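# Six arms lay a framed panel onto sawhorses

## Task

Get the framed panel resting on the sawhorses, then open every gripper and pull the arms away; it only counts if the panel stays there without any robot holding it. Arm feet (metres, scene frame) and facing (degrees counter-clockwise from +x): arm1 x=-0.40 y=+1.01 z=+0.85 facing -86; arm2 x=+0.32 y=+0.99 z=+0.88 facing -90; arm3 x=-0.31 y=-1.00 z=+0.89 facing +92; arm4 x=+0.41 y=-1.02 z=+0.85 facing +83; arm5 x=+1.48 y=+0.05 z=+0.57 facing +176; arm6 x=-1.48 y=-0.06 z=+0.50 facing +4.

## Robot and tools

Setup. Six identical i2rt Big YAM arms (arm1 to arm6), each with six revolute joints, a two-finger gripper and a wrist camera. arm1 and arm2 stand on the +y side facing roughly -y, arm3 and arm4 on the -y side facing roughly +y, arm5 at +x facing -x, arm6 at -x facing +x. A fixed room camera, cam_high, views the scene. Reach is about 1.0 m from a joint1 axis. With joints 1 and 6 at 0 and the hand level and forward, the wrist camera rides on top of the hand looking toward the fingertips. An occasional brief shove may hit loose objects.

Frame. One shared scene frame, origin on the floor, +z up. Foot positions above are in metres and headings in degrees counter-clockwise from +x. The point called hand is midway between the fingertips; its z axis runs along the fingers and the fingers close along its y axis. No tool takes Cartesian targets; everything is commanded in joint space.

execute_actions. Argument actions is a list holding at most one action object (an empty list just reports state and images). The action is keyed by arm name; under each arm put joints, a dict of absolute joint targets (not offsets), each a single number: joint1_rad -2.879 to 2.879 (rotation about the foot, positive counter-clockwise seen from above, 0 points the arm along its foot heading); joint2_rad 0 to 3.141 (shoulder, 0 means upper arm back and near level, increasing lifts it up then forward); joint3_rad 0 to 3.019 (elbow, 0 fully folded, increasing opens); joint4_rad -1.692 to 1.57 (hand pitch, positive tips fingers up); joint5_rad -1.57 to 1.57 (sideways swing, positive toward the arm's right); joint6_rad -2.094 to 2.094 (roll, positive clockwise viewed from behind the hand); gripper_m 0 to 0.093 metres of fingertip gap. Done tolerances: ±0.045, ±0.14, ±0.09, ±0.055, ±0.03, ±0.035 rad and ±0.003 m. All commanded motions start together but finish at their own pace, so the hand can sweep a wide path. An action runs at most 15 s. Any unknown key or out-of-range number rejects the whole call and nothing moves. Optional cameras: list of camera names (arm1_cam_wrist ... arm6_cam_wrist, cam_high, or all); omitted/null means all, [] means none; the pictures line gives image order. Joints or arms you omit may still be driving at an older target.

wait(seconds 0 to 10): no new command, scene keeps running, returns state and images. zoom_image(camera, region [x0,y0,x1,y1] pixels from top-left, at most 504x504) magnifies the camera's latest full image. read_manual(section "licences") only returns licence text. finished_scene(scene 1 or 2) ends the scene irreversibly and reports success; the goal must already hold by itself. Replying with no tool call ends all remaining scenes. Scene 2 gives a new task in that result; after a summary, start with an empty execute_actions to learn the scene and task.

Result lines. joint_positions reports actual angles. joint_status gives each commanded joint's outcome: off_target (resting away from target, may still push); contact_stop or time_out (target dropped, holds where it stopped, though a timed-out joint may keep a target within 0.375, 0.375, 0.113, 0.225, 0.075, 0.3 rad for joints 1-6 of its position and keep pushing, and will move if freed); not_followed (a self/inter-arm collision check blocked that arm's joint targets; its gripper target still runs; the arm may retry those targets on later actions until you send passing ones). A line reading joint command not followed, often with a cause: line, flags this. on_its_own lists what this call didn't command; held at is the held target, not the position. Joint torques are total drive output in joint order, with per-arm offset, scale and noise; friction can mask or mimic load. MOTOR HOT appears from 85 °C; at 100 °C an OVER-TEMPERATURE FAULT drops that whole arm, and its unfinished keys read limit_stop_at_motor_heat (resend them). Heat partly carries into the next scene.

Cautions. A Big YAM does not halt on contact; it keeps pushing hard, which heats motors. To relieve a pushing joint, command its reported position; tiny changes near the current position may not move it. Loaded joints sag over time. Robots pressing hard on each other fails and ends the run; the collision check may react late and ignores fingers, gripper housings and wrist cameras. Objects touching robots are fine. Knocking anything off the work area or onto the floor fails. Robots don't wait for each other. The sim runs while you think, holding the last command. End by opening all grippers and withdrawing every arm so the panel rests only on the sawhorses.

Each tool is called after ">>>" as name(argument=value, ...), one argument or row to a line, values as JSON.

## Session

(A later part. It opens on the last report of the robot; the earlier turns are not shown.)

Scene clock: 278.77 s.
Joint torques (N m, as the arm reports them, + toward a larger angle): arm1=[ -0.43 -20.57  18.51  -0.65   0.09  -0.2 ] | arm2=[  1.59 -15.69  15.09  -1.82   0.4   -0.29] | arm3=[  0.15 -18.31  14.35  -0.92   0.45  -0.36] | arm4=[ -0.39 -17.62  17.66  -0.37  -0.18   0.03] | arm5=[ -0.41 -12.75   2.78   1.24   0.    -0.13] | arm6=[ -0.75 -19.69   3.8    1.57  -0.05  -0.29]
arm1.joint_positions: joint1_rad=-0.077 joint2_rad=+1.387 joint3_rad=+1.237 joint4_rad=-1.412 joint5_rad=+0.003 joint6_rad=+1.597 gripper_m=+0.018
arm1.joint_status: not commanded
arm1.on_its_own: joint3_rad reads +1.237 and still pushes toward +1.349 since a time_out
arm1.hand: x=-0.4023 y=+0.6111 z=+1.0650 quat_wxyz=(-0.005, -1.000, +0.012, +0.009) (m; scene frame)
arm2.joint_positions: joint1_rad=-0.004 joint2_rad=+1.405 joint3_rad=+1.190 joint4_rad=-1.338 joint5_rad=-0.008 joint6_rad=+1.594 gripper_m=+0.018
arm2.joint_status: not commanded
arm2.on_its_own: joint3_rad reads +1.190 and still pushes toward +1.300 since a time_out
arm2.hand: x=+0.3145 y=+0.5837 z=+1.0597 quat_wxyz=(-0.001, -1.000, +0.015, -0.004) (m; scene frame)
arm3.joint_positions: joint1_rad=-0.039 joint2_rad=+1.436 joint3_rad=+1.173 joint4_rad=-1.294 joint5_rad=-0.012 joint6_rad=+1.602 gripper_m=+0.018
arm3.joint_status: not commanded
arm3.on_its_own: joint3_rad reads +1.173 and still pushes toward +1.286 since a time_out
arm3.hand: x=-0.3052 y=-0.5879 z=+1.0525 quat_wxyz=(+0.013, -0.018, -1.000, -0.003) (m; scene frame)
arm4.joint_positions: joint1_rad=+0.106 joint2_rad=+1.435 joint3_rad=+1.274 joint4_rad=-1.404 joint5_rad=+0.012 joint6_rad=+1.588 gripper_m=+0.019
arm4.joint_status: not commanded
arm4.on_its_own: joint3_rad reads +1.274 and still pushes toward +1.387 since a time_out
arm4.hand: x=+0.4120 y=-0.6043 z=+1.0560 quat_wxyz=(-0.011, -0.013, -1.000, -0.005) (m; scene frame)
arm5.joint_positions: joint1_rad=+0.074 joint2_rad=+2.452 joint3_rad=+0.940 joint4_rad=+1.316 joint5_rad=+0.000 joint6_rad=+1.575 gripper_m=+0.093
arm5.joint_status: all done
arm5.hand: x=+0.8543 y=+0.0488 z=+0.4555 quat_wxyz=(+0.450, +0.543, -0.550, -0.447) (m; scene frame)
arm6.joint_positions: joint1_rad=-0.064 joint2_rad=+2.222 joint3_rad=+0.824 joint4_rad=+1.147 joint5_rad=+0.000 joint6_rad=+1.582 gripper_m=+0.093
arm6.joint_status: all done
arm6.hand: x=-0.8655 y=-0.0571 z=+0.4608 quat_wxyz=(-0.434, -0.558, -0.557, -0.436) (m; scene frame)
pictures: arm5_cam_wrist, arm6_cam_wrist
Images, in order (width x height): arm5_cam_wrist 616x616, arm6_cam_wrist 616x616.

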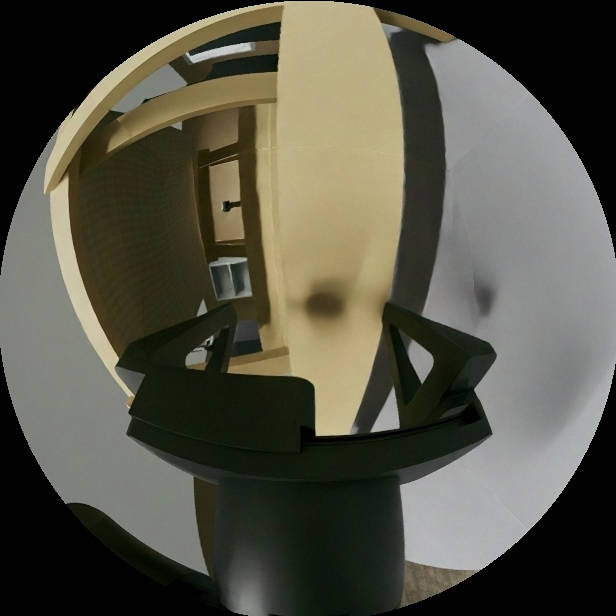

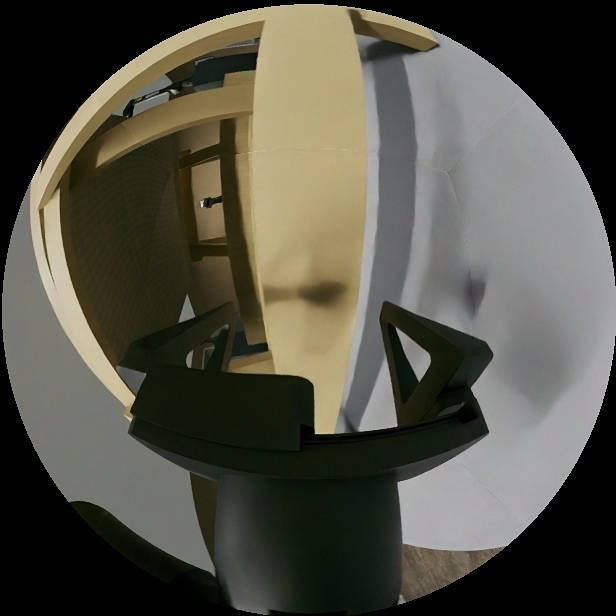

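Arm5 must drop ~1.7 cm first; arm6 advances.

>>> execute_actions(
  actions=[
    {"arm5":{"joints":{"joint4_rad":1.23}},"arm6":{"joints":{"joint2_rad":2.3,"joint3_rad":1.0,"joint4_rad":1.03}}},
  ],
  cameras=[],
)

>>> execute_actions(
  actions=[
    {"arm5":{"joints":{"joint2_rad":2.52,"joint3_rad":1.1,"joint4_rad":1.125}}},
  ],
  cameras=["arm5_cam_wrist","arm6_cam_wrist"],
)

Scene clock: 285.93 s.
Joint torques (N m, as the arm reports them, + toward a larger angle): arm1=[ -0.52 -20.61  18.44  -0.72   0.1   -0.19] | arm2=[  1.58 -15.7   15.08  -1.81   0.4   -0.3 ] | arm3=[  0.17 -18.37  14.35  -0.91   0.45  -0.35] | arm4=[ -0.64 -17.2   17.66  -0.44  -0.19  -0.01] | arm5=[ -0.52 -13.34   2.77   1.27   0.05  -0.09] | arm6=[ -0.78 -18.44   5.63   1.62  -0.05  -0.29]
arm1.joint_positions: joint1_rad=-0.077 joint2_rad=+1.387 joint3_rad=+1.237 joint4_rad=-1.412 joint5_rad=+0.003 joint6_rad=+1.597 gripper_m=+0.018
arm1.joint_status: not commanded
arm1.on_its_own: joint3_rad reads +1.237 and still pushes toward +1.349 since a time_out
arm1.hand: x=-0.4023 y=+0.6111 z=+1.0650 quat_wxyz=(-0.005, -1.000, +0.012, +0.009) (m; scene frame)
arm2.joint_positions: joint1_rad=-0.004 joint2_rad=+1.405 joint3_rad=+1.190 joint4_rad=-1.338 joint5_rad=-0.008 joint6_rad=+1.594 gripper_m=+0.018
arm2.joint_status: not commanded
arm2.on_its_own: joint3_rad reads +1.190 and still pushes toward +1.300 since a time_out
arm2.hand: x=+0.3145 y=+0.5837 z=+1.0597 quat_wxyz=(-0.001, -1.000, +0.015, -0.004) (m; scene frame)
arm3.joint_positions: joint1_rad=-0.039 joint2_rad=+1.436 joint3_rad=+1.173 joint4_rad=-1.294 joint5_rad=-0.012 joint6_rad=+1.602 gripper_m=+0.018
arm3.joint_status: not commanded
arm3.on_its_own: joint3_rad reads +1.173 and still pushes toward +1.286 since a time_out
arm3.hand: x=-0.3052 y=-0.5879 z=+1.0525 quat_wxyz=(+0.013, -0.018, -1.000, -0.003) (m; scene frame)
arm4.joint_positions: joint1_rad=+0.106 joint2_rad=+1.435 joint3_rad=+1.274 joint4_rad=-1.404 joint5_rad=+0.012 joint6_rad=+1.588 gripper_m=+0.019
arm4.joint_status: not commanded
arm4.on_its_own: joint3_rad reads +1.274 and still pushes toward +1.387 since a time_out
arm4.hand: x=+0.4120 y=-0.6043 z=+1.0560 quat_wxyz=(-0.011, -0.013, -1.000, -0.005) (m; scene frame)
arm5.joint_positions: joint1_rad=+0.074 joint2_rad=+2.452 joint3_rad=+0.940 joint4_rad=+1.246 joint5_rad=+0.000 joint6_rad=+1.575 gripper_m=+0.093
arm5.joint_status: all done
arm5.hand: x=+0.8582 y=+0.0487 z=+0.4388 quat_wxyz=(+0.431, +0.559, -0.565, -0.427) (m; scene frame)
arm6.joint_positions: joint1_rad=-0.064 joint2_rad=+2.290 joint3_rad=+0.982 joint4_rad=+1.046 joint5_rad=+0.000 joint6_rad=+1.582 gripper_m=+0.093
arm6.joint_status: all done
arm6.hand: x=-0.8155 y=-0.0570 z=+0.4462 quat_wxyz=(-0.431, -0.560, -0.560, -0.433) (m; scene frame)
pictures: none
No camera images: the call's "cameras" was empty. Leave "cameras" out to get every camera's image.

Scene clock: 286.87 s.
Joint torques (N m, as the arm reports them, + toward a larger angle): arm1=[ -0.6  -20.58  18.46  -0.72   0.1   -0.2 ] | arm2=[  1.56 -15.67  15.09  -1.81   0.4   -0.3 ] | arm3=[  0.12 -18.36  14.34  -0.92   0.45  -0.35] | arm4=[ -0.58 -17.44  17.77  -0.35  -0.17   0.02] | arm5=[ -0.21 -14.12   4.77   1.14  -0.01  -0.06] | arm6=[ -0.81 -18.36   5.58   1.59  -0.06  -0.29]
arm1.joint_positions: joint1_rad=-0.077 joint2_rad=+1.387 joint3_rad=+1.237 joint4_rad=-1.412 joint5_rad=+0.003 joint6_rad=+1.597 gripper_m=+0.018
arm1.joint_status: not commanded
arm1.on_its_own: joint3_rad reads +1.237 and still pushes toward +1.349 since a time_out
arm1.hand: x=-0.4023 y=+0.6111 z=+1.0650 quat_wxyz=(-0.005, -1.000, +0.012, +0.009) (m; scene frame)
arm2.joint_positions: joint1_rad=-0.004 joint2_rad=+1.405 joint3_rad=+1.190 joint4_rad=-1.338 joint5_rad=-0.008 joint6_rad=+1.594 gripper_m=+0.018
arm2.joint_status: not commanded
arm2.on_its_own: joint3_rad reads +1.190 and still pushes toward +1.300 since a time_out
arm2.hand: x=+0.3145 y=+0.5837 z=+1.0597 quat_wxyz=(-0.001, -1.000, +0.015, -0.004) (m; scene frame)
arm3.joint_positions: joint1_rad=-0.039 joint2_rad=+1.436 joint3_rad=+1.173 joint4_rad=-1.294 joint5_rad=-0.012 joint6_rad=+1.602 gripper_m=+0.018
arm3.joint_status: not commanded
arm3.on_its_own: joint3_rad reads +1.173 and still pushes toward +1.286 since a time_out
arm3.hand: x=-0.3052 y=-0.5879 z=+1.0525 quat_wxyz=(+0.013, -0.018, -1.000, -0.003) (m; scene frame)
arm4.joint_positions: joint1_rad=+0.106 joint2_rad=+1.435 joint3_rad=+1.274 joint4_rad=-1.404 joint5_rad=+0.012 joint6_rad=+1.588 gripper_m=+0.019
arm4.joint_status: not commanded
arm4.on_its_own: joint3_rad reads +1.274 and still pushes toward +1.387 since a time_out
arm4.hand: x=+0.4120 y=-0.6043 z=+1.0560 quat_wxyz=(-0.011, -0.013, -1.000, -0.005) (m; scene frame)
arm5.joint_positions: joint1_rad=+0.074 joint2_rad=+2.496 joint3_rad=+1.092 joint4_rad=+1.140 joint5_rad=+0.000 joint6_rad=+1.575 gripper_m=+0.093
arm5.joint_status: all done
arm5.hand: x=+0.8089 y=+0.0488 z=+0.4296 quat_wxyz=(+0.432, +0.558, -0.565, -0.428) (m; scene frame)
arm6.joint_positions: joint1_rad=-0.064 joint2_rad=+2.290 joint3_rad=+0.982 joint4_rad=+1.046 joint5_rad=+0.000 joint6_rad=+1.582 gripper_m=+0.093
arm6.joint_status: not commanded
arm6.hand: x=-0.8155 y=-0.0570 z=+0.4462 quat_wxyz=(-0.431, -0.560, -0.560, -0.433) (m; scene frame)
pictures: arm5_cam_wrist, arm6_cam_wrist
Images, in order (width x height): arm5_cam_wrist 616x616, arm6_cam_wrist 616x616.

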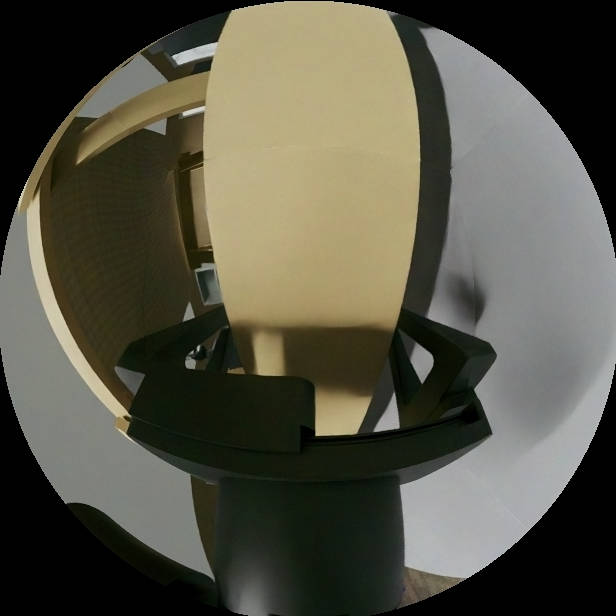

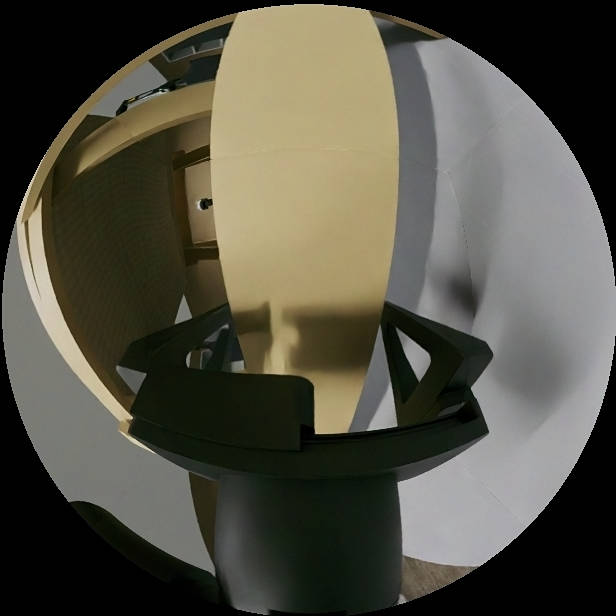

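>>> execute_actions(
  actions=[
    {"arm5":{"joints":{"gripper_m":0}},"arm6":{"joints":{"gripper_m":0}}},
  ],
  cameras=[],
)

>>> execute_actions(
  actions=[
    {"arm5":{"joints":{"joint2_rad":2.46,"joint3_rad":1.53,"joint4_rad":0.97}},"arm6":{"joints":{"joint2_rad":2.28,"joint3_rad":1.41,"joint4_rad":0.91}}},
  ],
  cameras=["cam_high","arm5_cam_wrist","arm6_cam_wrist"],
)

Scene clock: 296.90 s.
Joint torques (N m, as the arm reports them, + toward a larger angle): arm1=[ -0.56 -20.47  18.51  -0.72   0.08  -0.18] | arm2=[  1.56 -15.67  15.09  -1.81   0.4   -0.3 ] | arm3=[  0.2  -18.29  14.35  -0.9    0.45  -0.35] | arm4=[ -1.14 -17.33  17.84  -0.4   -0.2   -0.02] | arm5=[ -0.09 -14.36   4.57   1.35   0.04  -0.06] | arm6=[ -0.77 -18.43   5.55   1.63  -0.05  -0.25]
arm1.joint_positions: joint1_rad=-0.077 joint2_rad=+1.387 joint3_rad=+1.237 joint4_rad=-1.412 joint5_rad=+0.003 joint6_rad=+1.597 gripper_m=+0.018
arm1.joint_status: not commanded
arm1.on_its_own: joint3_rad reads +1.237 and still pushes toward +1.349 since a time_out
arm1.hand: x=-0.4023 y=+0.6111 z=+1.0650 quat_wxyz=(-0.005, -1.000, +0.012, +0.009) (m; scene frame)
arm2.joint_positions: joint1_rad=-0.004 joint2_rad=+1.405 joint3_rad=+1.190 joint4_rad=-1.338 joint5_rad=-0.008 joint6_rad=+1.594 gripper_m=+0.018
arm2.joint_status: not commanded
arm2.on_its_own: joint3_rad reads +1.190 and still pushes toward +1.300 since a time_out
arm2.hand: x=+0.3145 y=+0.5837 z=+1.0597 quat_wxyz=(-0.001, -1.000, +0.015, -0.004) (m; scene frame)
arm3.joint_positions: joint1_rad=-0.039 joint2_rad=+1.436 joint3_rad=+1.173 joint4_rad=-1.294 joint5_rad=-0.012 joint6_rad=+1.602 gripper_m=+0.018
arm3.joint_status: not commanded
arm3.on_its_own: joint3_rad reads +1.173 and still pushes toward +1.286 since a time_out
arm3.hand: x=-0.3052 y=-0.5879 z=+1.0525 quat_wxyz=(+0.013, -0.018, -1.000, -0.003) (m; scene frame)
arm4.joint_positions: joint1_rad=+0.106 joint2_rad=+1.435 joint3_rad=+1.274 joint4_rad=-1.404 joint5_rad=+0.012 joint6_rad=+1.588 gripper_m=+0.019
arm4.joint_status: not commanded
arm4.on_its_own: joint3_rad reads +1.274 and still pushes toward +1.387 since a time_out
arm4.hand: x=+0.4120 y=-0.6043 z=+1.0560 quat_wxyz=(-0.011, -0.013, -1.000, -0.005) (m; scene frame)
arm5.joint_positions: joint1_rad=+0.074 joint2_rad=+2.498 joint3_rad=+1.093 joint4_rad=+1.136 joint5_rad=+0.000 joint6_rad=+1.569 gripper_m=+0.061
arm5.joint_status: gripper_m off_target (ended at +0.061, target +0.000)
arm5.hand: x=+0.8095 y=+0.0488 z=+0.4270 quat_wxyz=(+0.429, +0.561, -0.565, -0.428) (m; scene frame)
arm6.joint_positions: joint1_rad=-0.064 joint2_rad=+2.290 joint3_rad=+0.982 joint4_rad=+1.045 joint5_rad=+0.000 joint6_rad=+1.578 gripper_m=+0.063
arm6.joint_status: gripper_m off_target (ended at +0.063, target +0.000)
arm6.hand: x=-0.8154 y=-0.0570 z=+0.4461 quat_wxyz=(-0.432, -0.559, -0.561, -0.432) (m; scene frame)
pictures: none
No camera images: the call's "cameras" was empty. Leave "cameras" out to get every camera's image.

Scene clock: 299.33 s.
Joint torques (N m, as the arm reports them, + toward a larger angle): arm1=[ -0.65 -20.5   18.48  -0.7    0.09  -0.19] | arm2=[  1.57 -15.7   15.09  -1.81   0.4   -0.3 ] | arm3=[  0.14 -18.33  14.34  -0.9    0.45  -0.35] | arm4=[ -0.47 -17.23  17.73  -0.35  -0.19  -0.02] | arm5=[  0.24 -26.06  16.76   4.64   0.1    0.14] | arm6=[  0.03 -30.43  15.08   5.14   0.14   0.03]
arm1.joint_positions: joint1_rad=-0.077 joint2_rad=+1.387 joint3_rad=+1.237 joint4_rad=-1.412 joint5_rad=+0.003 joint6_rad=+1.597 gripper_m=+0.018
arm1.joint_status: not commanded
arm1.on_its_own: joint3_rad reads +1.237 and still pushes toward +1.349 since a time_out
arm1.hand: x=-0.4023 y=+0.6111 z=+1.0650 quat_wxyz=(-0.005, -1.000, +0.012, +0.009) (m; scene frame)
arm2.joint_positions: joint1_rad=-0.004 joint2_rad=+1.405 joint3_rad=+1.190 joint4_rad=-1.338 joint5_rad=-0.008 joint6_rad=+1.594 gripper_m=+0.018
arm2.joint_status: not commanded
arm2.on_its_own: joint3_rad reads +1.190 and still pushes toward +1.300 since a time_out
arm2.hand: x=+0.3145 y=+0.5837 z=+1.0597 quat_wxyz=(-0.001, -1.000, +0.015, -0.004) (m; scene frame)
arm3.joint_positions: joint1_rad=-0.039 joint2_rad=+1.436 joint3_rad=+1.173 joint4_rad=-1.294 joint5_rad=-0.012 joint6_rad=+1.602 gripper_m=+0.018
arm3.joint_status: not commanded
arm3.on_its_own: joint3_rad reads +1.173 and still pushes toward +1.286 since a time_out
arm3.hand: x=-0.3052 y=-0.5879 z=+1.0525 quat_wxyz=(+0.013, -0.018, -1.000, -0.003) (m; scene frame)
arm4.joint_positions: joint1_rad=+0.106 joint2_rad=+1.435 joint3_rad=+1.274 joint4_rad=-1.404 joint5_rad=+0.012 joint6_rad=+1.588 gripper_m=+0.019
arm4.joint_status: not commanded
arm4.on_its_own: joint3_rad reads +1.274 and still pushes toward +1.387 since a time_out
arm4.hand: x=+0.4120 y=-0.6043 z=+1.0560 quat_wxyz=(-0.011, -0.013, -1.000, -0.005) (m; scene frame)
arm5.joint_positions: joint1_rad=+0.068 joint2_rad=+2.554 joint3_rad=+1.396 joint4_rad=+0.888 joint5_rad=-0.002 joint6_rad=+1.551 gripper_m=+0.061
arm5.joint_status: joint3_rad time_out (moved +0.304 of +0.437); joint4_rad time_out (moved -0.248 of -0.166); the others done
arm5.on_its_own: joint3_rad reads +1.396 and still pushes toward +1.509 since a time_out; joint4_rad reads +0.888 and still pushes toward +0.970 since a time_out
arm5.hand: x=+0.7100 y=+0.0532 z=+0.4345 quat_wxyz=(+0.424, +0.565, -0.561, -0.432) (m; scene frame)
arm6.joint_positions: joint1_rad=-0.076 joint2_rad=+2.365 joint3_rad=+1.269 joint4_rad=+0.842 joint5_rad=-0.004 joint6_rad=+1.553 gripper_m=+0.062
arm6.joint_status: joint3_rad time_out (moved +0.287 of +0.428); joint4_rad time_out (moved -0.203 of -0.135); the others done
arm6.on_its_own: joint3_rad reads +1.269 and still pushes toward +1.382 since a time_out; joint4_rad reads +0.842 and still pushes toward +0.910 since a time_out
arm6.hand: x=-0.7224 y=-0.0643 z=+0.4548 quat_wxyz=(-0.441, -0.552, -0.564, -0.428) (m; scene frame)
pictures: arm5_cam_wrist, arm6_cam_wrist, cam_high
Images, in order (width x height): arm5_cam_wrist 616x616, arm6_cam_wrist 616x616, cam_high 504x504.

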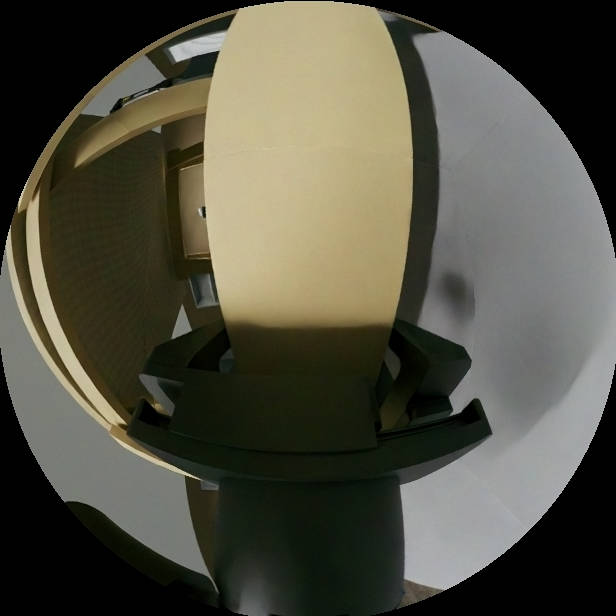

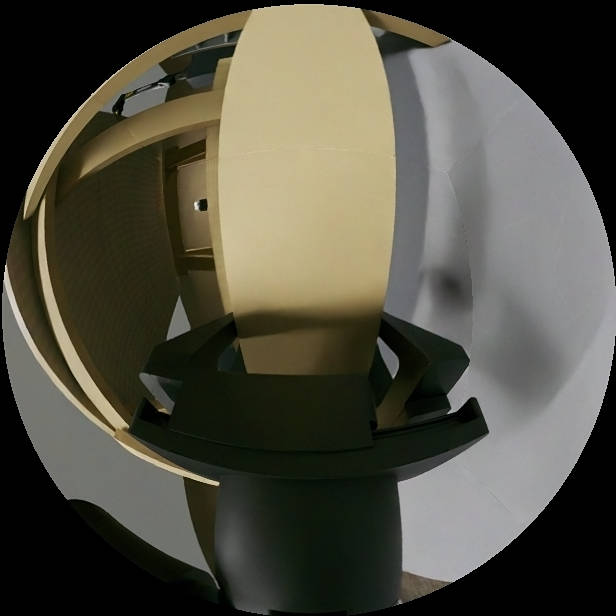

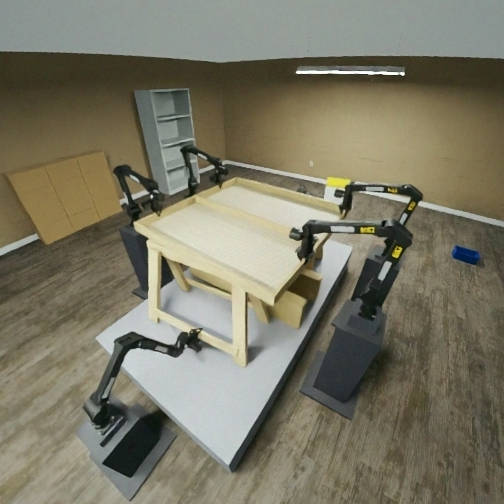

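>>> execute_actions(
  actions=[
    {"arm5":{"joints":{"joint2_rad":2.59,"joint3_rad":1.87,"joint4_rad":0.75,"joint5_rad":0.08,"joint1_rad":0.09}},"arm6":{"joints":{"joint2_rad":2.4,"joint3_rad":1.7,"joint4_rad":0.72,"joint5_rad":0.1,"joint1_rad":-0.045}}},
  ],
  cameras=["cam_high","arm5_cam_wrist","arm6_cam_wrist"],
)

Scene clock: 310.27 s.
Joint torques (N m, as the arm reports them, + toward a larger angle): arm1=[ -0.62 -20.76  18.45  -0.74   0.09  -0.2 ] | arm2=[  1.57 -15.67  15.09  -1.81   0.4   -0.3 ] | arm3=[  0.15 -18.25  14.33  -0.9    0.45  -0.35] | arm4=[ -0.25 -16.96  17.83  -0.48  -0.18   0.01] | arm5=[  0.32 -26.66  18.5    3.17  -0.64   0.08] | arm6=[ -0.42 -29.75  16.21   3.39  -0.92  -0.05]
arm1.joint_positions: joint1_rad=-0.077 joint2_rad=+1.387 joint3_rad=+1.237 joint4_rad=-1.412 joint5_rad=+0.003 joint6_rad=+1.597 gripper_m=+0.018
arm1.joint_status: not commanded
arm1.on_its_own: joint3_rad reads +1.237 and still pushes toward +1.349 since a time_out
arm1.hand: x=-0.4023 y=+0.6111 z=+1.0650 quat_wxyz=(-0.005, -1.000, +0.012, +0.009) (m; scene frame)
arm2.joint_positions: joint1_rad=-0.004 joint2_rad=+1.405 joint3_rad=+1.190 joint4_rad=-1.338 joint5_rad=-0.008 joint6_rad=+1.594 gripper_m=+0.018
arm2.joint_status: not commanded
arm2.on_its_own: joint3_rad reads +1.190 and still pushes toward +1.300 since a time_out
arm2.hand: x=+0.3145 y=+0.5837 z=+1.0597 quat_wxyz=(-0.001, -1.000, +0.015, -0.004) (m; scene frame)
arm3.joint_positions: joint1_rad=-0.039 joint2_rad=+1.436 joint3_rad=+1.173 joint4_rad=-1.294 joint5_rad=-0.012 joint6_rad=+1.602 gripper_m=+0.018
arm3.joint_status: not commanded
arm3.on_its_own: joint3_rad reads +1.173 and still pushes toward +1.286 since a time_out
arm3.hand: x=-0.3052 y=-0.5879 z=+1.0525 quat_wxyz=(+0.013, -0.018, -1.000, -0.003) (m; scene frame)
arm4.joint_positions: joint1_rad=+0.106 joint2_rad=+1.435 joint3_rad=+1.274 joint4_rad=-1.404 joint5_rad=+0.012 joint6_rad=+1.588 gripper_m=+0.019
arm4.joint_status: not commanded
arm4.on_its_own: joint3_rad reads +1.274 and still pushes toward +1.387 since a time_out
arm4.hand: x=+0.4120 y=-0.6043 z=+1.0560 quat_wxyz=(-0.011, -0.013, -1.000, -0.005) (m; scene frame)
arm5.joint_positions: joint1_rad=+0.093 joint2_rad=+2.662 joint3_rad=+1.696 joint4_rad=+0.711 joint5_rad=+0.099 joint6_rad=+1.555 gripper_m=+0.061
arm5.joint_status: joint3_rad time_out (moved +0.300 of +0.474); the others done
arm5.on_its_own: joint3_rad reads +1.696 and still pushes toward +1.809 since a time_out
arm5.hand: x=+0.6311 y=+0.0510 z=+0.4354 quat_wxyz=(+0.406, +0.545, -0.573, -0.458) (m; scene frame)
arm6.joint_positions: joint1_rad=-0.044 joint2_rad=+2.454 joint3_rad=+1.506 joint4_rad=+0.693 joint5_rad=+0.120 joint6_rad=+1.559 gripper_m=+0.062
arm6.joint_status: joint3_rad time_out (moved +0.237 of +0.431); the others done
arm6.on_its_own: joint3_rad reads +1.506 and still pushes toward +1.618 since a time_out
arm6.hand: x=-0.6573 y=-0.0602 z=+0.4558 quat_wxyz=(-0.467, -0.571, -0.543, -0.401) (m; scene frame)
pictures: arm5_cam_wrist, arm6_cam_wrist, cam_high
Images, in order (width x height): arm5_cam_wrist 616x616, arm6_cam_wrist 616x616, cam_high 504x504.

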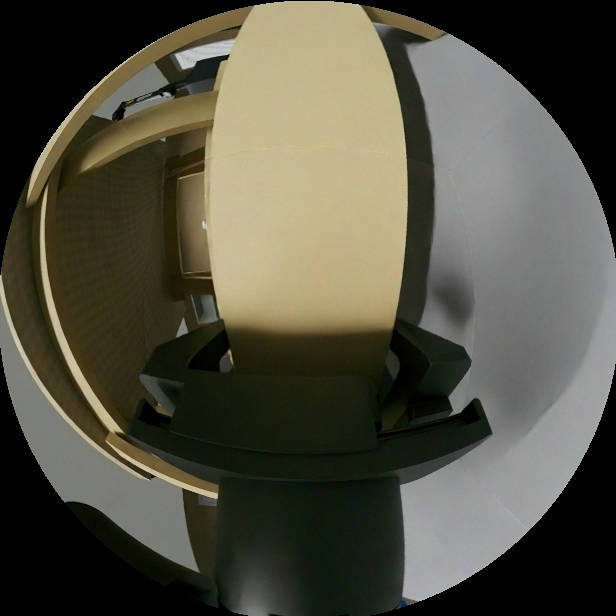

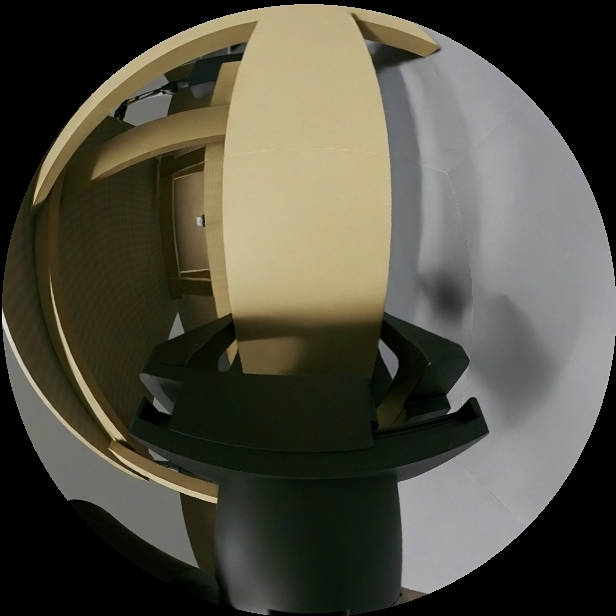

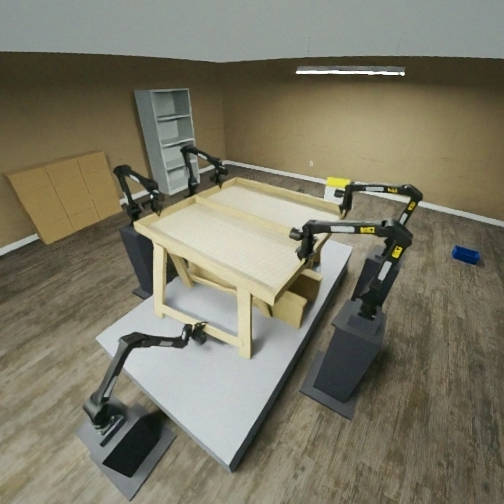

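>>> execute_actions(
  actions=[
    {"arm5":{"joints":{"joint2_rad":2.7,"joint3_rad":2.13,"joint4_rad":0.57,"joint5_rad":0.0,"joint1_rad":0.1}},"arm6":{"joints":{"joint2_rad":2.5,"joint3_rad":1.94,"joint4_rad":0.57,"joint5_rad":0.0,"joint1_rad":-0.04}}},
  ],
  cameras=["cam_high","arm5_cam_wrist","arm6_cam_wrist"],
)

Scene clock: 319.90 s.
Joint torques (N m, as the arm reports them, + toward a larger angle): arm1=[ -0.66 -20.55  18.43  -0.72   0.1   -0.18] | arm2=[  1.57 -15.67  15.09  -1.81   0.4   -0.3 ] | arm3=[  0.15 -18.33  14.37  -0.89   0.45  -0.35] | arm4=[ -0.41 -17.13  17.79  -0.46  -0.18   0.02] | arm5=[ -1.25 -25.75  19.7    2.46   0.04  -0.11] | arm6=[ -3.55 -31.89  17.28   3.99   0.3   -0.53]
arm1.joint_positions: joint1_rad=-0.077 joint2_rad=+1.387 joint3_rad=+1.237 joint4_rad=-1.412 joint5_rad=+0.003 joint6_rad=+1.597 gripper_m=+0.018
arm1.joint_status: not commanded
arm1.on_its_own: joint3_rad reads +1.237 and still pushes toward +1.349 since a time_out
arm1.hand: x=-0.4023 y=+0.6111 z=+1.0650 quat_wxyz=(-0.005, -1.000, +0.012, +0.009) (m; scene frame)
arm2.joint_positions: joint1_rad=-0.004 joint2_rad=+1.405 joint3_rad=+1.190 joint4_rad=-1.338 joint5_rad=-0.008 joint6_rad=+1.594 gripper_m=+0.018
arm2.joint_status: not commanded
arm2.on_its_own: joint3_rad reads +1.190 and still pushes toward +1.300 since a time_out
arm2.hand: x=+0.3145 y=+0.5837 z=+1.0597 quat_wxyz=(-0.001, -1.000, +0.015, -0.004) (m; scene frame)
arm3.joint_positions: joint1_rad=-0.039 joint2_rad=+1.436 joint3_rad=+1.173 joint4_rad=-1.294 joint5_rad=-0.012 joint6_rad=+1.602 gripper_m=+0.018
arm3.joint_status: not commanded
arm3.on_its_own: joint3_rad reads +1.173 and still pushes toward +1.286 since a time_out
arm3.hand: x=-0.3052 y=-0.5879 z=+1.0525 quat_wxyz=(+0.013, -0.018, -1.000, -0.003) (m; scene frame)
arm4.joint_positions: joint1_rad=+0.106 joint2_rad=+1.435 joint3_rad=+1.274 joint4_rad=-1.404 joint5_rad=+0.012 joint6_rad=+1.588 gripper_m=+0.019
arm4.joint_status: not commanded
arm4.on_its_own: joint3_rad reads +1.274 and still pushes toward +1.387 since a time_out
arm4.hand: x=+0.4120 y=-0.6043 z=+1.0560 quat_wxyz=(-0.011, -0.013, -1.000, -0.005) (m; scene frame)
arm5.joint_positions: joint1_rad=+0.115 joint2_rad=+2.741 joint3_rad=+1.906 joint4_rad=+0.553 joint5_rad=-0.001 joint6_rad=+1.575 gripper_m=+0.059
arm5.joint_status: joint3_rad time_out (moved +0.210 of +0.434); the others done
arm5.on_its_own: joint3_rad reads +1.906 and still pushes toward +2.020 since a time_out (your +2.130 is given up)
arm5.hand: x=+0.5858 y=+0.0131 z=+0.4307 quat_wxyz=(+0.436, +0.573, -0.557, -0.414) (m; scene frame)
arm6.joint_positions: joint1_rad=+0.003 joint2_rad=+2.553 joint3_rad=+1.755 joint4_rad=+0.529 joint5_rad=-0.008 joint6_rad=+1.604 gripper_m=+0.061
arm6.joint_status: joint3_rad time_out (moved +0.249 of +0.434); the others done
arm6.on_its_own: joint3_rad reads +1.755 and still pushes toward +1.867 since a time_out
arm6.hand: x=-0.5987 y=+0.0051 z=+0.4544 quat_wxyz=(-0.407, -0.547, -0.576, -0.452) (m; scene frame)
pictures: arm5_cam_wrist, arm6_cam_wrist, cam_high
Images, in order (width x height): arm5_cam_wrist 616x616, arm6_cam_wrist 616x616, cam_high 504x504.

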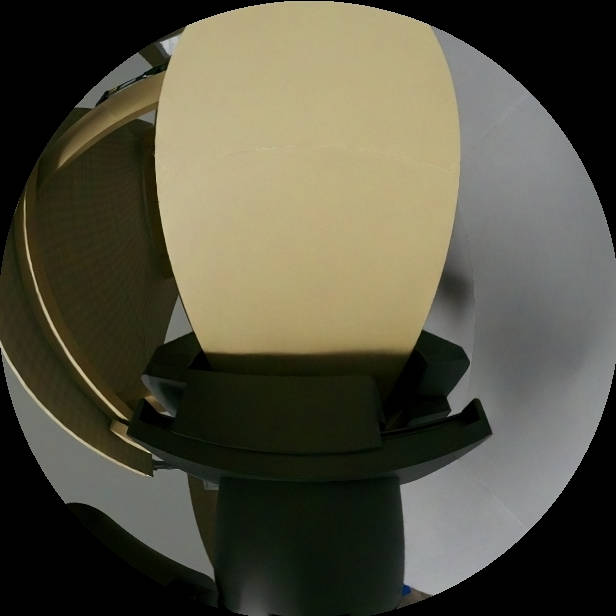

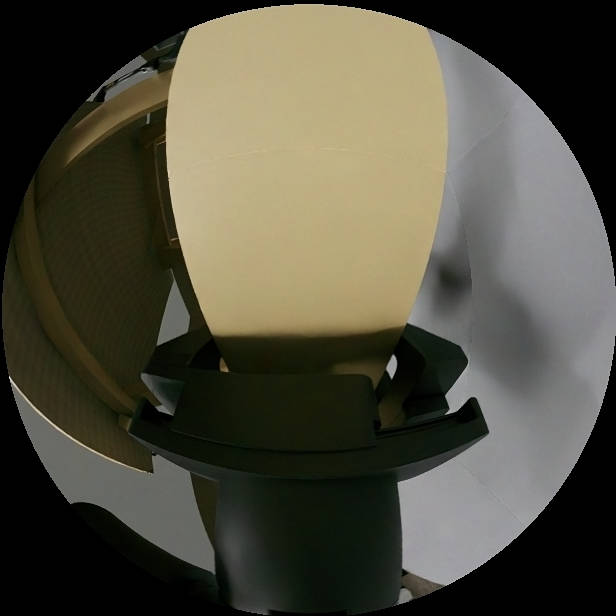

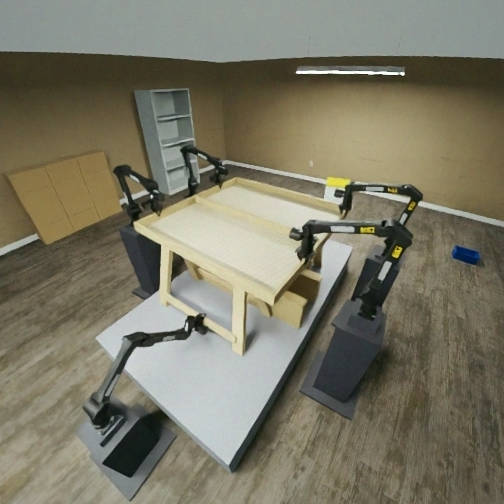

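>>> execute_actions(
  actions=[
    {"arm5":{"joints":{"joint1_rad":0.115,"joint2_rad":2.745,"joint3_rad":1.9,"joint4_rad":0.553,"gripper_m":0.093}},"arm6":{"joints":{"joint1_rad":0.003,"joint2_rad":2.56,"joint3_rad":1.75,"joint4_rad":0.53,"gripper_m":0.093}},"arm1":{"joints":{"joint2_rad":1.37,"joint3_rad":1.21,"joint4_rad":-1.31}},"arm2":{"joints":{"joint2_rad":1.39,"joint3_rad":1.17,"joint4_rad":-1.24}},"arm3":{"joints":{"joint2_rad":1.43,"joint3_rad":1.155,"joint4_rad":-1.195}},"arm4":{"joints":{"joint2_rad":1.414,"joint3_rad":1.245,"joint4_rad":-1.305}}},
  ],
  cameras=[],
)

>>> execute_actions(
  actions=[
    {"arm5":{"joints":{"joint2_rad":2.54,"joint3_rad":1.4,"joint4_rad":0.89}},"arm6":{"joints":{"joint2_rad":2.35,"joint3_rad":1.27,"joint4_rad":0.84}}},
  ],
  cameras=["cam_high","arm5_cam_wrist","arm6_cam_wrist"],
)

Scene clock: 333.10 s.
Joint torques (N m, as the arm reports them, + toward a larger angle): arm1=[ -0.73 -17.1   12.5    1.1    0.22  -0.22] | arm2=[  1.66 -12.95  10.12   0.39   0.42  -0.3 ] | arm3=[  0.22 -14.87   8.62   1.96   0.39  -0.35] | arm4=[  0.16 -13.9   11.13   1.52  -0.18   0.  ] | arm5=[  0.4  -22.43   9.24   1.74   0.05  -0.11] | arm6=[ -0.37 -26.16   8.49   2.54   0.06  -0.3 ]
arm1.joint_positions: joint1_rad=-0.077 joint2_rad=+1.406 joint3_rad=+1.170 joint4_rad=-1.328 joint5_rad=+0.000 joint6_rad=+1.599 gripper_m=+0.018
arm1.joint_status: all done
arm1.hand: x=-0.4023 y=+0.6105 z=+1.0326 quat_wxyz=(-0.004, -1.000, +0.014, +0.008) (m; scene frame)
arm2.joint_positions: joint1_rad=-0.004 joint2_rad=+1.433 joint3_rad=+1.128 joint4_rad=-1.252 joint5_rad=-0.009 joint6_rad=+1.596 gripper_m=+0.018
arm2.joint_status: all done
arm2.hand: x=+0.3146 y=+0.5831 z=+1.0263 quat_wxyz=(+0.000, -1.000, +0.016, -0.004) (m; scene frame)
arm3.joint_positions: joint1_rad=-0.039 joint2_rad=+1.469 joint3_rad=+1.129 joint4_rad=-1.226 joint5_rad=-0.010 joint6_rad=+1.603 gripper_m=+0.018
arm3.joint_status: all done
arm3.hand: x=-0.3053 y=-0.5868 z=+1.0236 quat_wxyz=(+0.012, -0.018, -1.000, +0.002) (m; scene frame)
arm4.joint_positions: joint1_rad=+0.106 joint2_rad=+1.454 joint3_rad=+1.212 joint4_rad=-1.324 joint5_rad=+0.012 joint6_rad=+1.588 gripper_m=+0.018
arm4.joint_status: all done
arm4.hand: x=+0.4123 y=-0.6032 z=+1.0255 quat_wxyz=(-0.011, -0.013, -1.000, -0.004) (m; scene frame)
arm5.joint_positions: joint1_rad=+0.115 joint2_rad=+2.742 joint3_rad=+1.896 joint4_rad=+0.553 joint5_rad=-0.001 joint6_rad=+1.575 gripper_m=+0.093
arm5.joint_status: all done
arm5.hand: x=+0.5897 y=+0.0133 z=+0.4248 quat_wxyz=(+0.432, +0.576, -0.559, -0.411) (m; scene frame)
arm6.joint_positions: joint1_rad=+0.005 joint2_rad=+2.555 joint3_rad=+1.744 joint4_rad=+0.524 joint5_rad=-0.002 joint6_rad=+1.585 gripper_m=+0.093
arm6.joint_status: all done
arm6.hand: x=-0.6030 y=+0.0054 z=+0.4465 quat_wxyz=(-0.408, -0.545, -0.584, -0.442) (m; scene frame)
pictures: none
No camera images: the call's "cameras" was empty. Leave "cameras" out to get every camera's image.

Scene clock: 334.57 s.
Joint torques (N m, as the arm reports them, + toward a larger angle): arm1=[ -0.47 -17.19  12.52   1.08   0.21  -0.22] | arm2=[  1.57 -12.93  10.13   0.37   0.41  -0.31] | arm3=[  0.16 -14.87   8.59   1.99   0.39  -0.35] | arm4=[ -0.04 -13.76  11.11   1.49  -0.19  -0.01] | arm5=[  0.12 -20.05   7.02   2.59   0.05  -0.09] | arm6=[ -0.52 -22.14   7.22   3.36   0.03  -0.3 ]
arm1.joint_positions: joint1_rad=-0.077 joint2_rad=+1.406 joint3_rad=+1.170 joint4_rad=-1.328 joint5_rad=+0.000 joint6_rad=+1.599 gripper_m=+0.018
arm1.joint_status: not commanded
arm1.hand: x=-0.4024 y=+0.6105 z=+1.0326 quat_wxyz=(-0.004, -1.000, +0.014, +0.008) (m; scene frame)
arm2.joint_positions: joint1_rad=-0.004 joint2_rad=+1.433 joint3_rad=+1.128 joint4_rad=-1.252 joint5_rad=-0.009 joint6_rad=+1.596 gripper_m=+0.018
arm2.joint_status: not commanded
arm2.hand: x=+0.3146 y=+0.5831 z=+1.0263 quat_wxyz=(+0.000, -1.000, +0.016, -0.004) (m; scene frame)
arm3.joint_positions: joint1_rad=-0.039 joint2_rad=+1.469 joint3_rad=+1.129 joint4_rad=-1.226 joint5_rad=-0.010 joint6_rad=+1.603 gripper_m=+0.018
arm3.joint_status: not commanded
arm3.hand: x=-0.3053 y=-0.5868 z=+1.0236 quat_wxyz=(+0.012, -0.018, -1.000, +0.002) (m; scene frame)
arm4.joint_positions: joint1_rad=+0.106 joint2_rad=+1.454 joint3_rad=+1.212 joint4_rad=-1.324 joint5_rad=+0.012 joint6_rad=+1.588 gripper_m=+0.018
arm4.joint_status: not commanded
arm4.hand: x=+0.4123 y=-0.6032 z=+1.0255 quat_wxyz=(-0.011, -0.013, -1.000, -0.004) (m; scene frame)
arm5.joint_positions: joint1_rad=+0.115 joint2_rad=+2.551 joint3_rad=+1.392 joint4_rad=+0.867 joint5_rad=-0.001 joint6_rad=+1.574 gripper_m=+0.093
arm5.joint_status: all done
arm5.hand: x=+0.7131 y=+0.0179 z=+0.4300 quat_wxyz=(+0.432, +0.576, -0.559, -0.411) (m; scene frame)
arm6.joint_positions: joint1_rad=+0.005 joint2_rad=+2.346 joint3_rad=+1.254 joint4_rad=+0.816 joint5_rad=-0.002 joint6_rad=+1.583 gripper_m=+0.093
arm6.joint_status: all done
arm6.hand: x=-0.7287 y=-0.0040 z=+0.4558 quat_wxyz=(-0.411, -0.543, -0.582, -0.444) (m; scene frame)
pictures: arm5_cam_wrist, arm6_cam_wrist, cam_high
Images, in order (width x height): arm5_cam_wrist 616x616, arm6_cam_wrist 616x616, cam_high 504x504.

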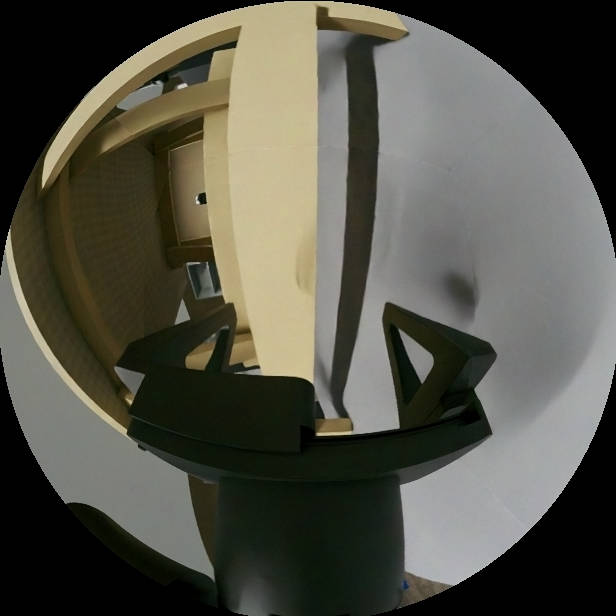

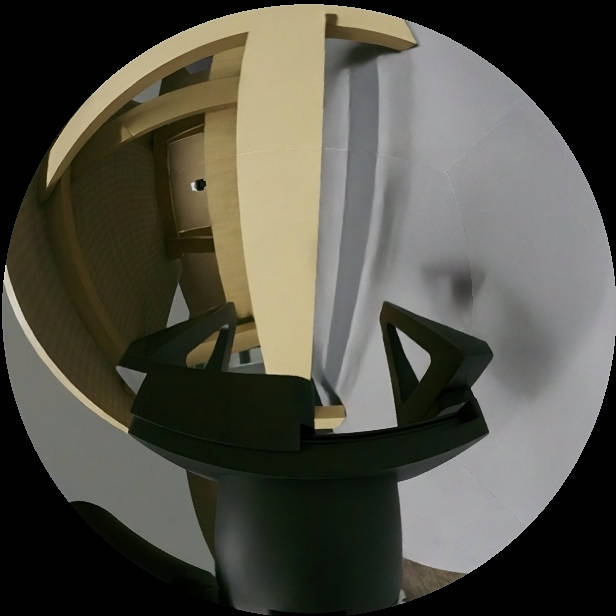

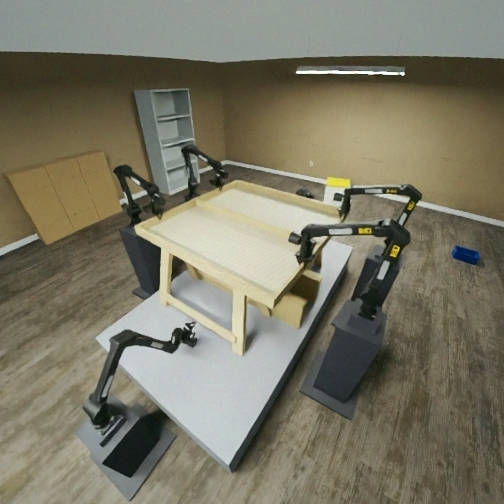

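Lower another ~2.5 cm, and bring arms 5/6 back to view the gap.

>>> execute_actions(
  actions=[
    {"arm5":{"joints":{"joint2_rad":0.6,"joint3_rad":0.45,"joint4_rad":0.15,"joint6_rad":0}},"arm6":{"joints":{"joint2_rad":0.8,"joint3_rad":0.65,"joint4_rad":0.15,"joint6_rad":0}},"arm1":{"joints":{"joint2_rad":1.39,"joint3_rad":1.155,"joint4_rad":-1.24}},"arm2":{"joints":{"joint2_rad":1.413,"joint3_rad":1.12,"joint4_rad":-1.17}},"arm3":{"joints":{"joint2_rad":1.455,"joint3_rad":1.107,"joint4_rad":-1.13}},"arm4":{"joints":{"joint2_rad":1.43,"joint3_rad":1.19,"joint4_rad":-1.235}}},
  ],
  cameras=["arm5_cam_wrist","arm6_cam_wrist"],
)

Scene clock: 343.83 s.
Joint torques (N m, as the arm reports them, + toward a larger angle): arm1=[ -0.67 -13.16   9.92   2.6    0.22  -0.21] | arm2=[  1.55 -10.06   8.03   2.1    0.41  -0.31] | arm3=[  0.2  -11.62   6.85   3.35   0.39  -0.35] | arm4=[ -0.28 -11.52   8.38   2.94  -0.19   0.  ] | arm5=[ 0.03  0.74 12.32  1.22  0.02 -0.07] | arm6=[-0.49 -3.85 11.62  1.59  0.01 -0.21]
arm1.joint_positions: joint1_rad=-0.077 joint2_rad=+1.389 joint3_rad=+1.148 joint4_rad=-1.295 joint5_rad=+0.000 joint6_rad=+1.599 gripper_m=+0.018
arm1.joint_status: all done
arm1.hand: x=-0.4024 y=+0.6107 z=+1.0311 quat_wxyz=(-0.018, -1.000, +0.014, +0.008) (m; scene frame)
arm2.joint_positions: joint1_rad=-0.004 joint2_rad=+1.418 joint3_rad=+1.108 joint4_rad=-1.223 joint5_rad=-0.009 joint6_rad=+1.596 gripper_m=+0.018
arm2.joint_status: all done
arm2.hand: x=+0.3146 y=+0.5833 z=+1.0250 quat_wxyz=(-0.012, -1.000, +0.016, -0.005) (m; scene frame)
arm3.joint_positions: joint1_rad=-0.039 joint2_rad=+1.454 joint3_rad=+1.109 joint4_rad=-1.197 joint5_rad=-0.010 joint6_rad=+1.603 gripper_m=+0.018
arm3.joint_status: joint4_rad time_out (moved +0.029 of +0.096); the others done
arm3.on_its_own: joint4_rad reads -1.197 and still pushes toward -1.130 since a time_out
arm3.hand: x=-0.3053 y=-0.5871 z=+1.0223 quat_wxyz=(+0.012, -0.018, -1.000, -0.010) (m; scene frame)
arm4.joint_positions: joint1_rad=+0.106 joint2_rad=+1.438 joint3_rad=+1.191 joint4_rad=-1.292 joint5_rad=+0.012 joint6_rad=+1.588 gripper_m=+0.018
arm4.joint_status: joint4_rad time_out (moved +0.031 of +0.089); the others done
arm4.on_its_own: joint4_rad reads -1.292 and still pushes toward -1.235 since a time_out
arm4.hand: x=+0.4123 y=-0.6035 z=+1.0240 quat_wxyz=(-0.011, -0.013, -1.000, -0.017) (m; scene frame)
arm5.joint_positions: joint1_rad=+0.115 joint2_rad=+0.601 joint3_rad=+0.449 joint4_rad=+0.166 joint5_rad=-0.001 joint6_rad=+0.010 gripper_m=+0.093
arm5.joint_status: all done
arm5.hand: x=+1.1041 y=+0.0356 z=+0.9121 quat_wxyz=(+0.019, +0.702, +0.008, -0.712) (m; scene frame)
arm6.joint_positions: joint1_rad=+0.005 joint2_rad=+0.800 joint3_rad=+0.641 joint4_rad=+0.166 joint5_rad=-0.002 joint6_rad=+0.015 gripper_m=+0.093
arm6.joint_status: all done
arm6.hand: x=-1.0487 y=-0.0239 z=+0.8976 quat_wxyz=(-0.711, +0.025, -0.702, -0.029) (m; scene frame)
pictures: arm5_cam_wrist, arm6_cam_wrist
Images, in order (width x height): arm5_cam_wrist 616x616, arm6_cam_wrist 616x616.

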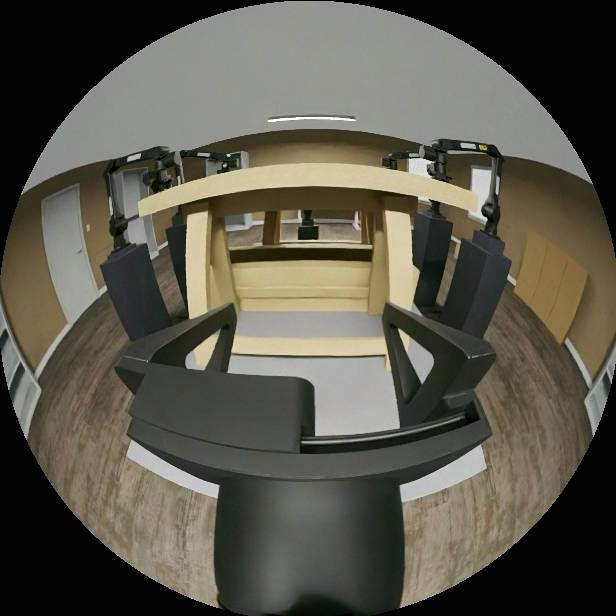

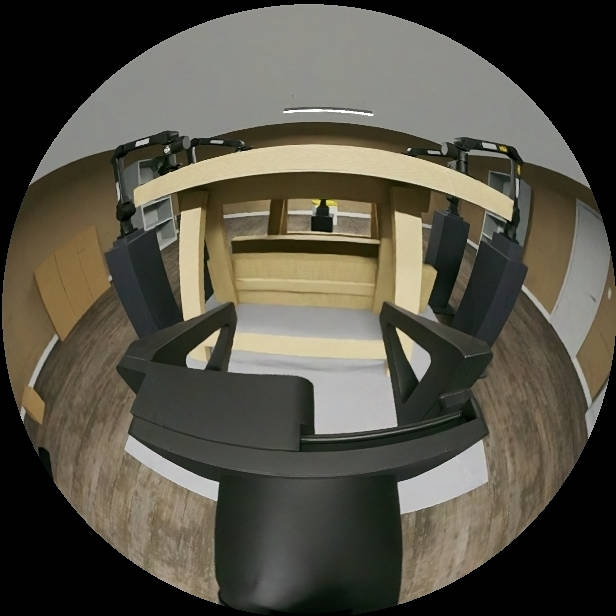

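Resting. Release and retreat.

>>> execute_actions(
  actions=[
    {"arm1":{"joints":{"joint4_rad":-1.295,"gripper_m":0.093}},"arm2":{"joints":{"joint4_rad":-1.223,"gripper_m":0.093}},"arm3":{"joints":{"joint4_rad":-1.197,"gripper_m":0.093}},"arm4":{"joints":{"joint4_rad":-1.292,"gripper_m":0.093}}},
  ],
  cameras=[],
)

>>> execute_actions(
  actions=[
    {"arm1":{"joints":{"joint2_rad":1.2,"joint3_rad":1.4,"joint4_rad":-1.6}},"arm2":{"joints":{"joint2_rad":1.2,"joint3_rad":1.36,"joint4_rad":-1.55}},"arm3":{"joints":{"joint2_rad":1.25,"joint3_rad":1.36,"joint4_rad":-1.52}},"arm4":{"joints":{"joint2_rad":1.25,"joint3_rad":1.44,"joint4_rad":-1.6}}},
  ],
  cameras=[],
)

>>> execute_actions(
  actions=[
    {"arm1":{"joints":{"joint2_rad":0.6}},"arm2":{"joints":{"joint2_rad":0.6}},"arm3":{"joints":{"joint2_rad":0.6}},"arm4":{"joints":{"joint2_rad":0.6}}},
  ],
  cameras=["cam_high"],
)

>>> finished_scene(
  scene=1,
)

Scene clock: 361.80 s.
Joint torques (N m, as the arm reports them, + toward a larger angle): arm1=[ -0.61 -13.36   9.96   0.29   0.21  -0.02] | arm2=[  1.55 -10.17   8.04  -0.18   0.19  -0.15] | arm3=[  0.21 -11.73   6.89   0.75   0.17  -0.1 ] | arm4=[ -0.66 -11.18   8.46   0.75   0.11   0.05] | arm5=[ 0.6   1.01 12.43  1.31  0.   -0.06] | arm6=[-0.51 -4.03 11.6   1.57  0.01 -0.21]
arm1.joint_positions: joint1_rad=-0.077 joint2_rad=+1.389 joint3_rad=+1.148 joint4_rad=-1.292 joint5_rad=+0.000 joint6_rad=+1.578 gripper_m=+0.093
arm1.joint_status: all done
arm1.hand: x=-0.4024 y=+0.6099 z=+1.0311 quat_wxyz=(-0.020, -1.000, +0.003, +0.008) (m; scene frame)
arm2.joint_positions: joint1_rad=-0.004 joint2_rad=+1.418 joint3_rad=+1.108 joint4_rad=-1.220 joint5_rad=-0.003 joint6_rad=+1.580 gripper_m=+0.093
arm2.joint_status: all done
arm2.hand: x=+0.3136 y=+0.5827 z=+1.0250 quat_wxyz=(-0.013, -1.000, +0.008, -0.002) (m; scene frame)
arm3.joint_positions: joint1_rad=-0.039 joint2_rad=+1.454 joint3_rad=+1.109 joint4_rad=-1.193 joint5_rad=-0.004 joint6_rad=+1.581 gripper_m=+0.093
arm3.joint_status: all done
arm3.hand: x=-0.3042 y=-0.5861 z=+1.0223 quat_wxyz=(+0.009, -0.007, -1.000, -0.012) (m; scene frame)
arm4.joint_positions: joint1_rad=+0.108 joint2_rad=+1.438 joint3_rad=+1.191 joint4_rad=-1.289 joint5_rad=+0.003 joint6_rad=+1.586 gripper_m=+0.093
arm4.joint_status: all done
arm4.hand: x=+0.4102 y=-0.6026 z=+1.0240 quat_wxyz=(-0.006, -0.011, -1.000, -0.019) (m; scene frame)
arm5.joint_positions: joint1_rad=+0.115 joint2_rad=+0.601 joint3_rad=+0.449 joint4_rad=+0.166 joint5_rad=-0.001 joint6_rad=+0.010 gripper_m=+0.093
arm5.joint_status: not commanded
arm5.hand: x=+1.1041 y=+0.0356 z=+0.9121 quat_wxyz=(+0.019, +0.702, +0.008, -0.712) (m; scene frame)
arm6.joint_positions: joint1_rad=+0.005 joint2_rad=+0.800 joint3_rad=+0.641 joint4_rad=+0.166 joint5_rad=-0.002 joint6_rad=+0.014 gripper_m=+0.093
arm6.joint_status: not commanded
arm6.hand: x=-1.0487 y=-0.0239 z=+0.8976 quat_wxyz=(-0.711, +0.025, -0.702, -0.029) (m; scene frame)
pictures: none
No camera images: the call's "cameras" was empty. Leave "cameras" out to get every camera's image.

Scene clock: 363.10 s.
Joint torques (N m, as the arm reports them, + toward a larger angle): arm1=[-0.49 -9.71 10.55  0.4   0.21 -0.03] | arm2=[ 1.57 -7.61  9.28 -0.12  0.17 -0.16] | arm3=[ 0.12 -9.27  9.15  0.51  0.14 -0.11] | arm4=[-0.87 -6.87 10.7   0.76  0.17 -0.02] | arm5=[ 0.16  0.74 12.44  1.28  0.02 -0.04] | arm6=[-0.51 -3.97 11.6   1.58  0.   -0.2 ]
arm1.joint_positions: joint1_rad=-0.077 joint2_rad=+1.195 joint3_rad=+1.392 joint4_rad=-1.591 joint5_rad=+0.000 joint6_rad=+1.577 gripper_m=+0.093
arm1.joint_status: all done
arm1.hand: x=-0.3999 y=+0.6467 z=+1.1930 quat_wxyz=(-0.089, -0.996, +0.002, +0.008) (m; scene frame)
arm2.joint_positions: joint1_rad=-0.004 joint2_rad=+1.203 joint3_rad=+1.340 joint4_rad=-1.543 joint5_rad=-0.003 joint6_rad=+1.580 gripper_m=+0.093
arm2.joint_status: all done
arm2.hand: x=+0.3137 y=+0.6177 z=+1.1904 quat_wxyz=(-0.075, -0.997, +0.008, -0.002) (m; scene frame)
arm3.joint_positions: joint1_rad=-0.039 joint2_rad=+1.250 joint3_rad=+1.336 joint4_rad=-1.505 joint5_rad=-0.003 joint6_rad=+1.581 gripper_m=+0.093
arm3.joint_status: all done
arm3.hand: x=-0.3019 y=-0.6129 z=+1.1837 quat_wxyz=(+0.009, -0.007, -0.997, -0.071) (m; scene frame)
arm4.joint_positions: joint1_rad=+0.108 joint2_rad=+1.238 joint3_rad=+1.418 joint4_rad=-1.591 joint5_rad=+0.002 joint6_rad=+1.586 gripper_m=+0.093
arm4.joint_status: all done
arm4.hand: x=+0.4082 y=-0.6438 z=+1.1844 quat_wxyz=(-0.006, -0.011, -0.997, -0.082) (m; scene frame)
arm5.joint_positions: joint1_rad=+0.115 joint2_rad=+0.601 joint3_rad=+0.449 joint4_rad=+0.166 joint5_rad=-0.001 joint6_rad=+0.010 gripper_m=+0.093
arm5.joint_status: not commanded
arm5.hand: x=+1.1041 y=+0.0356 z=+0.9121 quat_wxyz=(+0.019, +0.702, +0.008, -0.712) (m; scene frame)
arm6.joint_positions: joint1_rad=+0.005 joint2_rad=+0.800 joint3_rad=+0.641 joint4_rad=+0.166 joint5_rad=-0.002 joint6_rad=+0.014 gripper_m=+0.093
arm6.joint_status: not commanded
arm6.hand: x=-1.0487 y=-0.0239 z=+0.8976 quat_wxyz=(-0.711, +0.025, -0.702, -0.029) (m; scene frame)
pictures: none
No camera images: the call's "cameras" was empty. Leave "cameras" out to get every camera's image.

Scene clock: 364.63 s.
Joint torques (N m, as the arm reports them, + toward a larger angle): arm1=[-0.34  1.81  8.99  1.45  0.17 -0.07] | arm2=[ 1.56  1.77  8.21  0.92  0.14 -0.2 ] | arm3=[ 0.01  0.92  8.19  1.5   0.12 -0.16] | arm4=[-0.67  4.    8.3   1.92  0.14 -0.01] | arm5=[ 0.64  0.31 12.38  1.33  0.02 -0.07] | arm6=[-0.53 -3.95 11.59  1.59  0.01 -0.22]
arm1.joint_positions: joint1_rad=-0.077 joint2_rad=+0.602 joint3_rad=+1.392 joint4_rad=-1.594 joint5_rad=+0.000 joint6_rad=+1.577 gripper_m=+0.093
arm1.joint_status: all done
arm1.hand: x=-0.3977 y=+0.8230 z=+1.3476 quat_wxyz=(-0.375, -0.927, +0.000, +0.006) (m; scene frame)
arm2.joint_positions: joint1_rad=-0.004 joint2_rad=+0.600 joint3_rad=+1.340 joint4_rad=-1.546 joint5_rad=-0.003 joint6_rad=+1.579 gripper_m=+0.093
arm2.joint_status: all done
arm2.hand: x=+0.3148 y=+0.7834 z=+1.3554 quat_wxyz=(-0.366, -0.930, +0.006, -0.002) (m; scene frame)
arm3.joint_positions: joint1_rad=-0.039 joint2_rad=+0.602 joint3_rad=+1.336 joint4_rad=-1.505 joint5_rad=-0.003 joint6_rad=+1.580 gripper_m=+0.093
arm3.joint_status: all done
arm3.hand: x=-0.3000 y=-0.7877 z=+1.3696 quat_wxyz=(+0.009, -0.008, -0.923, -0.385) (m; scene frame)
arm4.joint_positions: joint1_rad=+0.108 joint2_rad=+0.593 joint3_rad=+1.426 joint4_rad=-1.594 joint5_rad=+0.002 joint6_rad=+1.585 gripper_m=+0.093
arm4.joint_status: all done
arm4.hand: x=+0.4052 y=-0.8410 z=+1.3590 quat_wxyz=(-0.004, -0.008, -0.918, -0.395) (m; scene frame)
arm5.joint_positions: joint1_rad=+0.115 joint2_rad=+0.601 joint3_rad=+0.449 joint4_rad=+0.166 joint5_rad=-0.001 joint6_rad=+0.010 gripper_m=+0.093
arm5.joint_status: not commanded
arm5.hand: x=+1.1041 y=+0.0356 z=+0.9121 quat_wxyz=(+0.019, +0.702, +0.008, -0.712) (m; scene frame)
arm6.joint_positions: joint1_rad=+0.005 joint2_rad=+0.800 joint3_rad=+0.641 joint4_rad=+0.166 joint5_rad=-0.002 joint6_rad=+0.014 gripper_m=+0.093
arm6.joint_status: not commanded
arm6.hand: x=-1.0487 y=-0.0239 z=+0.8976 quat_wxyz=(-0.711, +0.025, -0.702, -0.029) (m; scene frame)
pictures: cam_high
Images, in order (width x height): cam_high 504x504.

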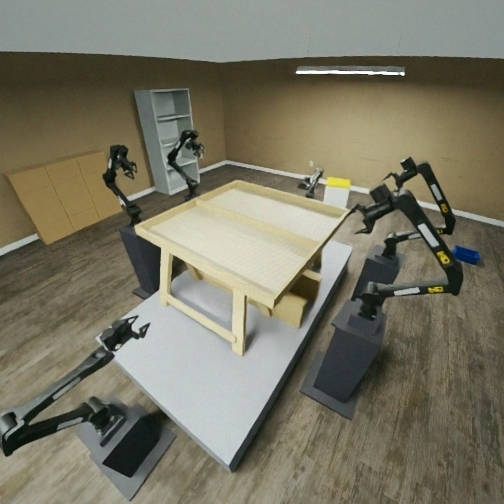

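The scene is finished: the task was done.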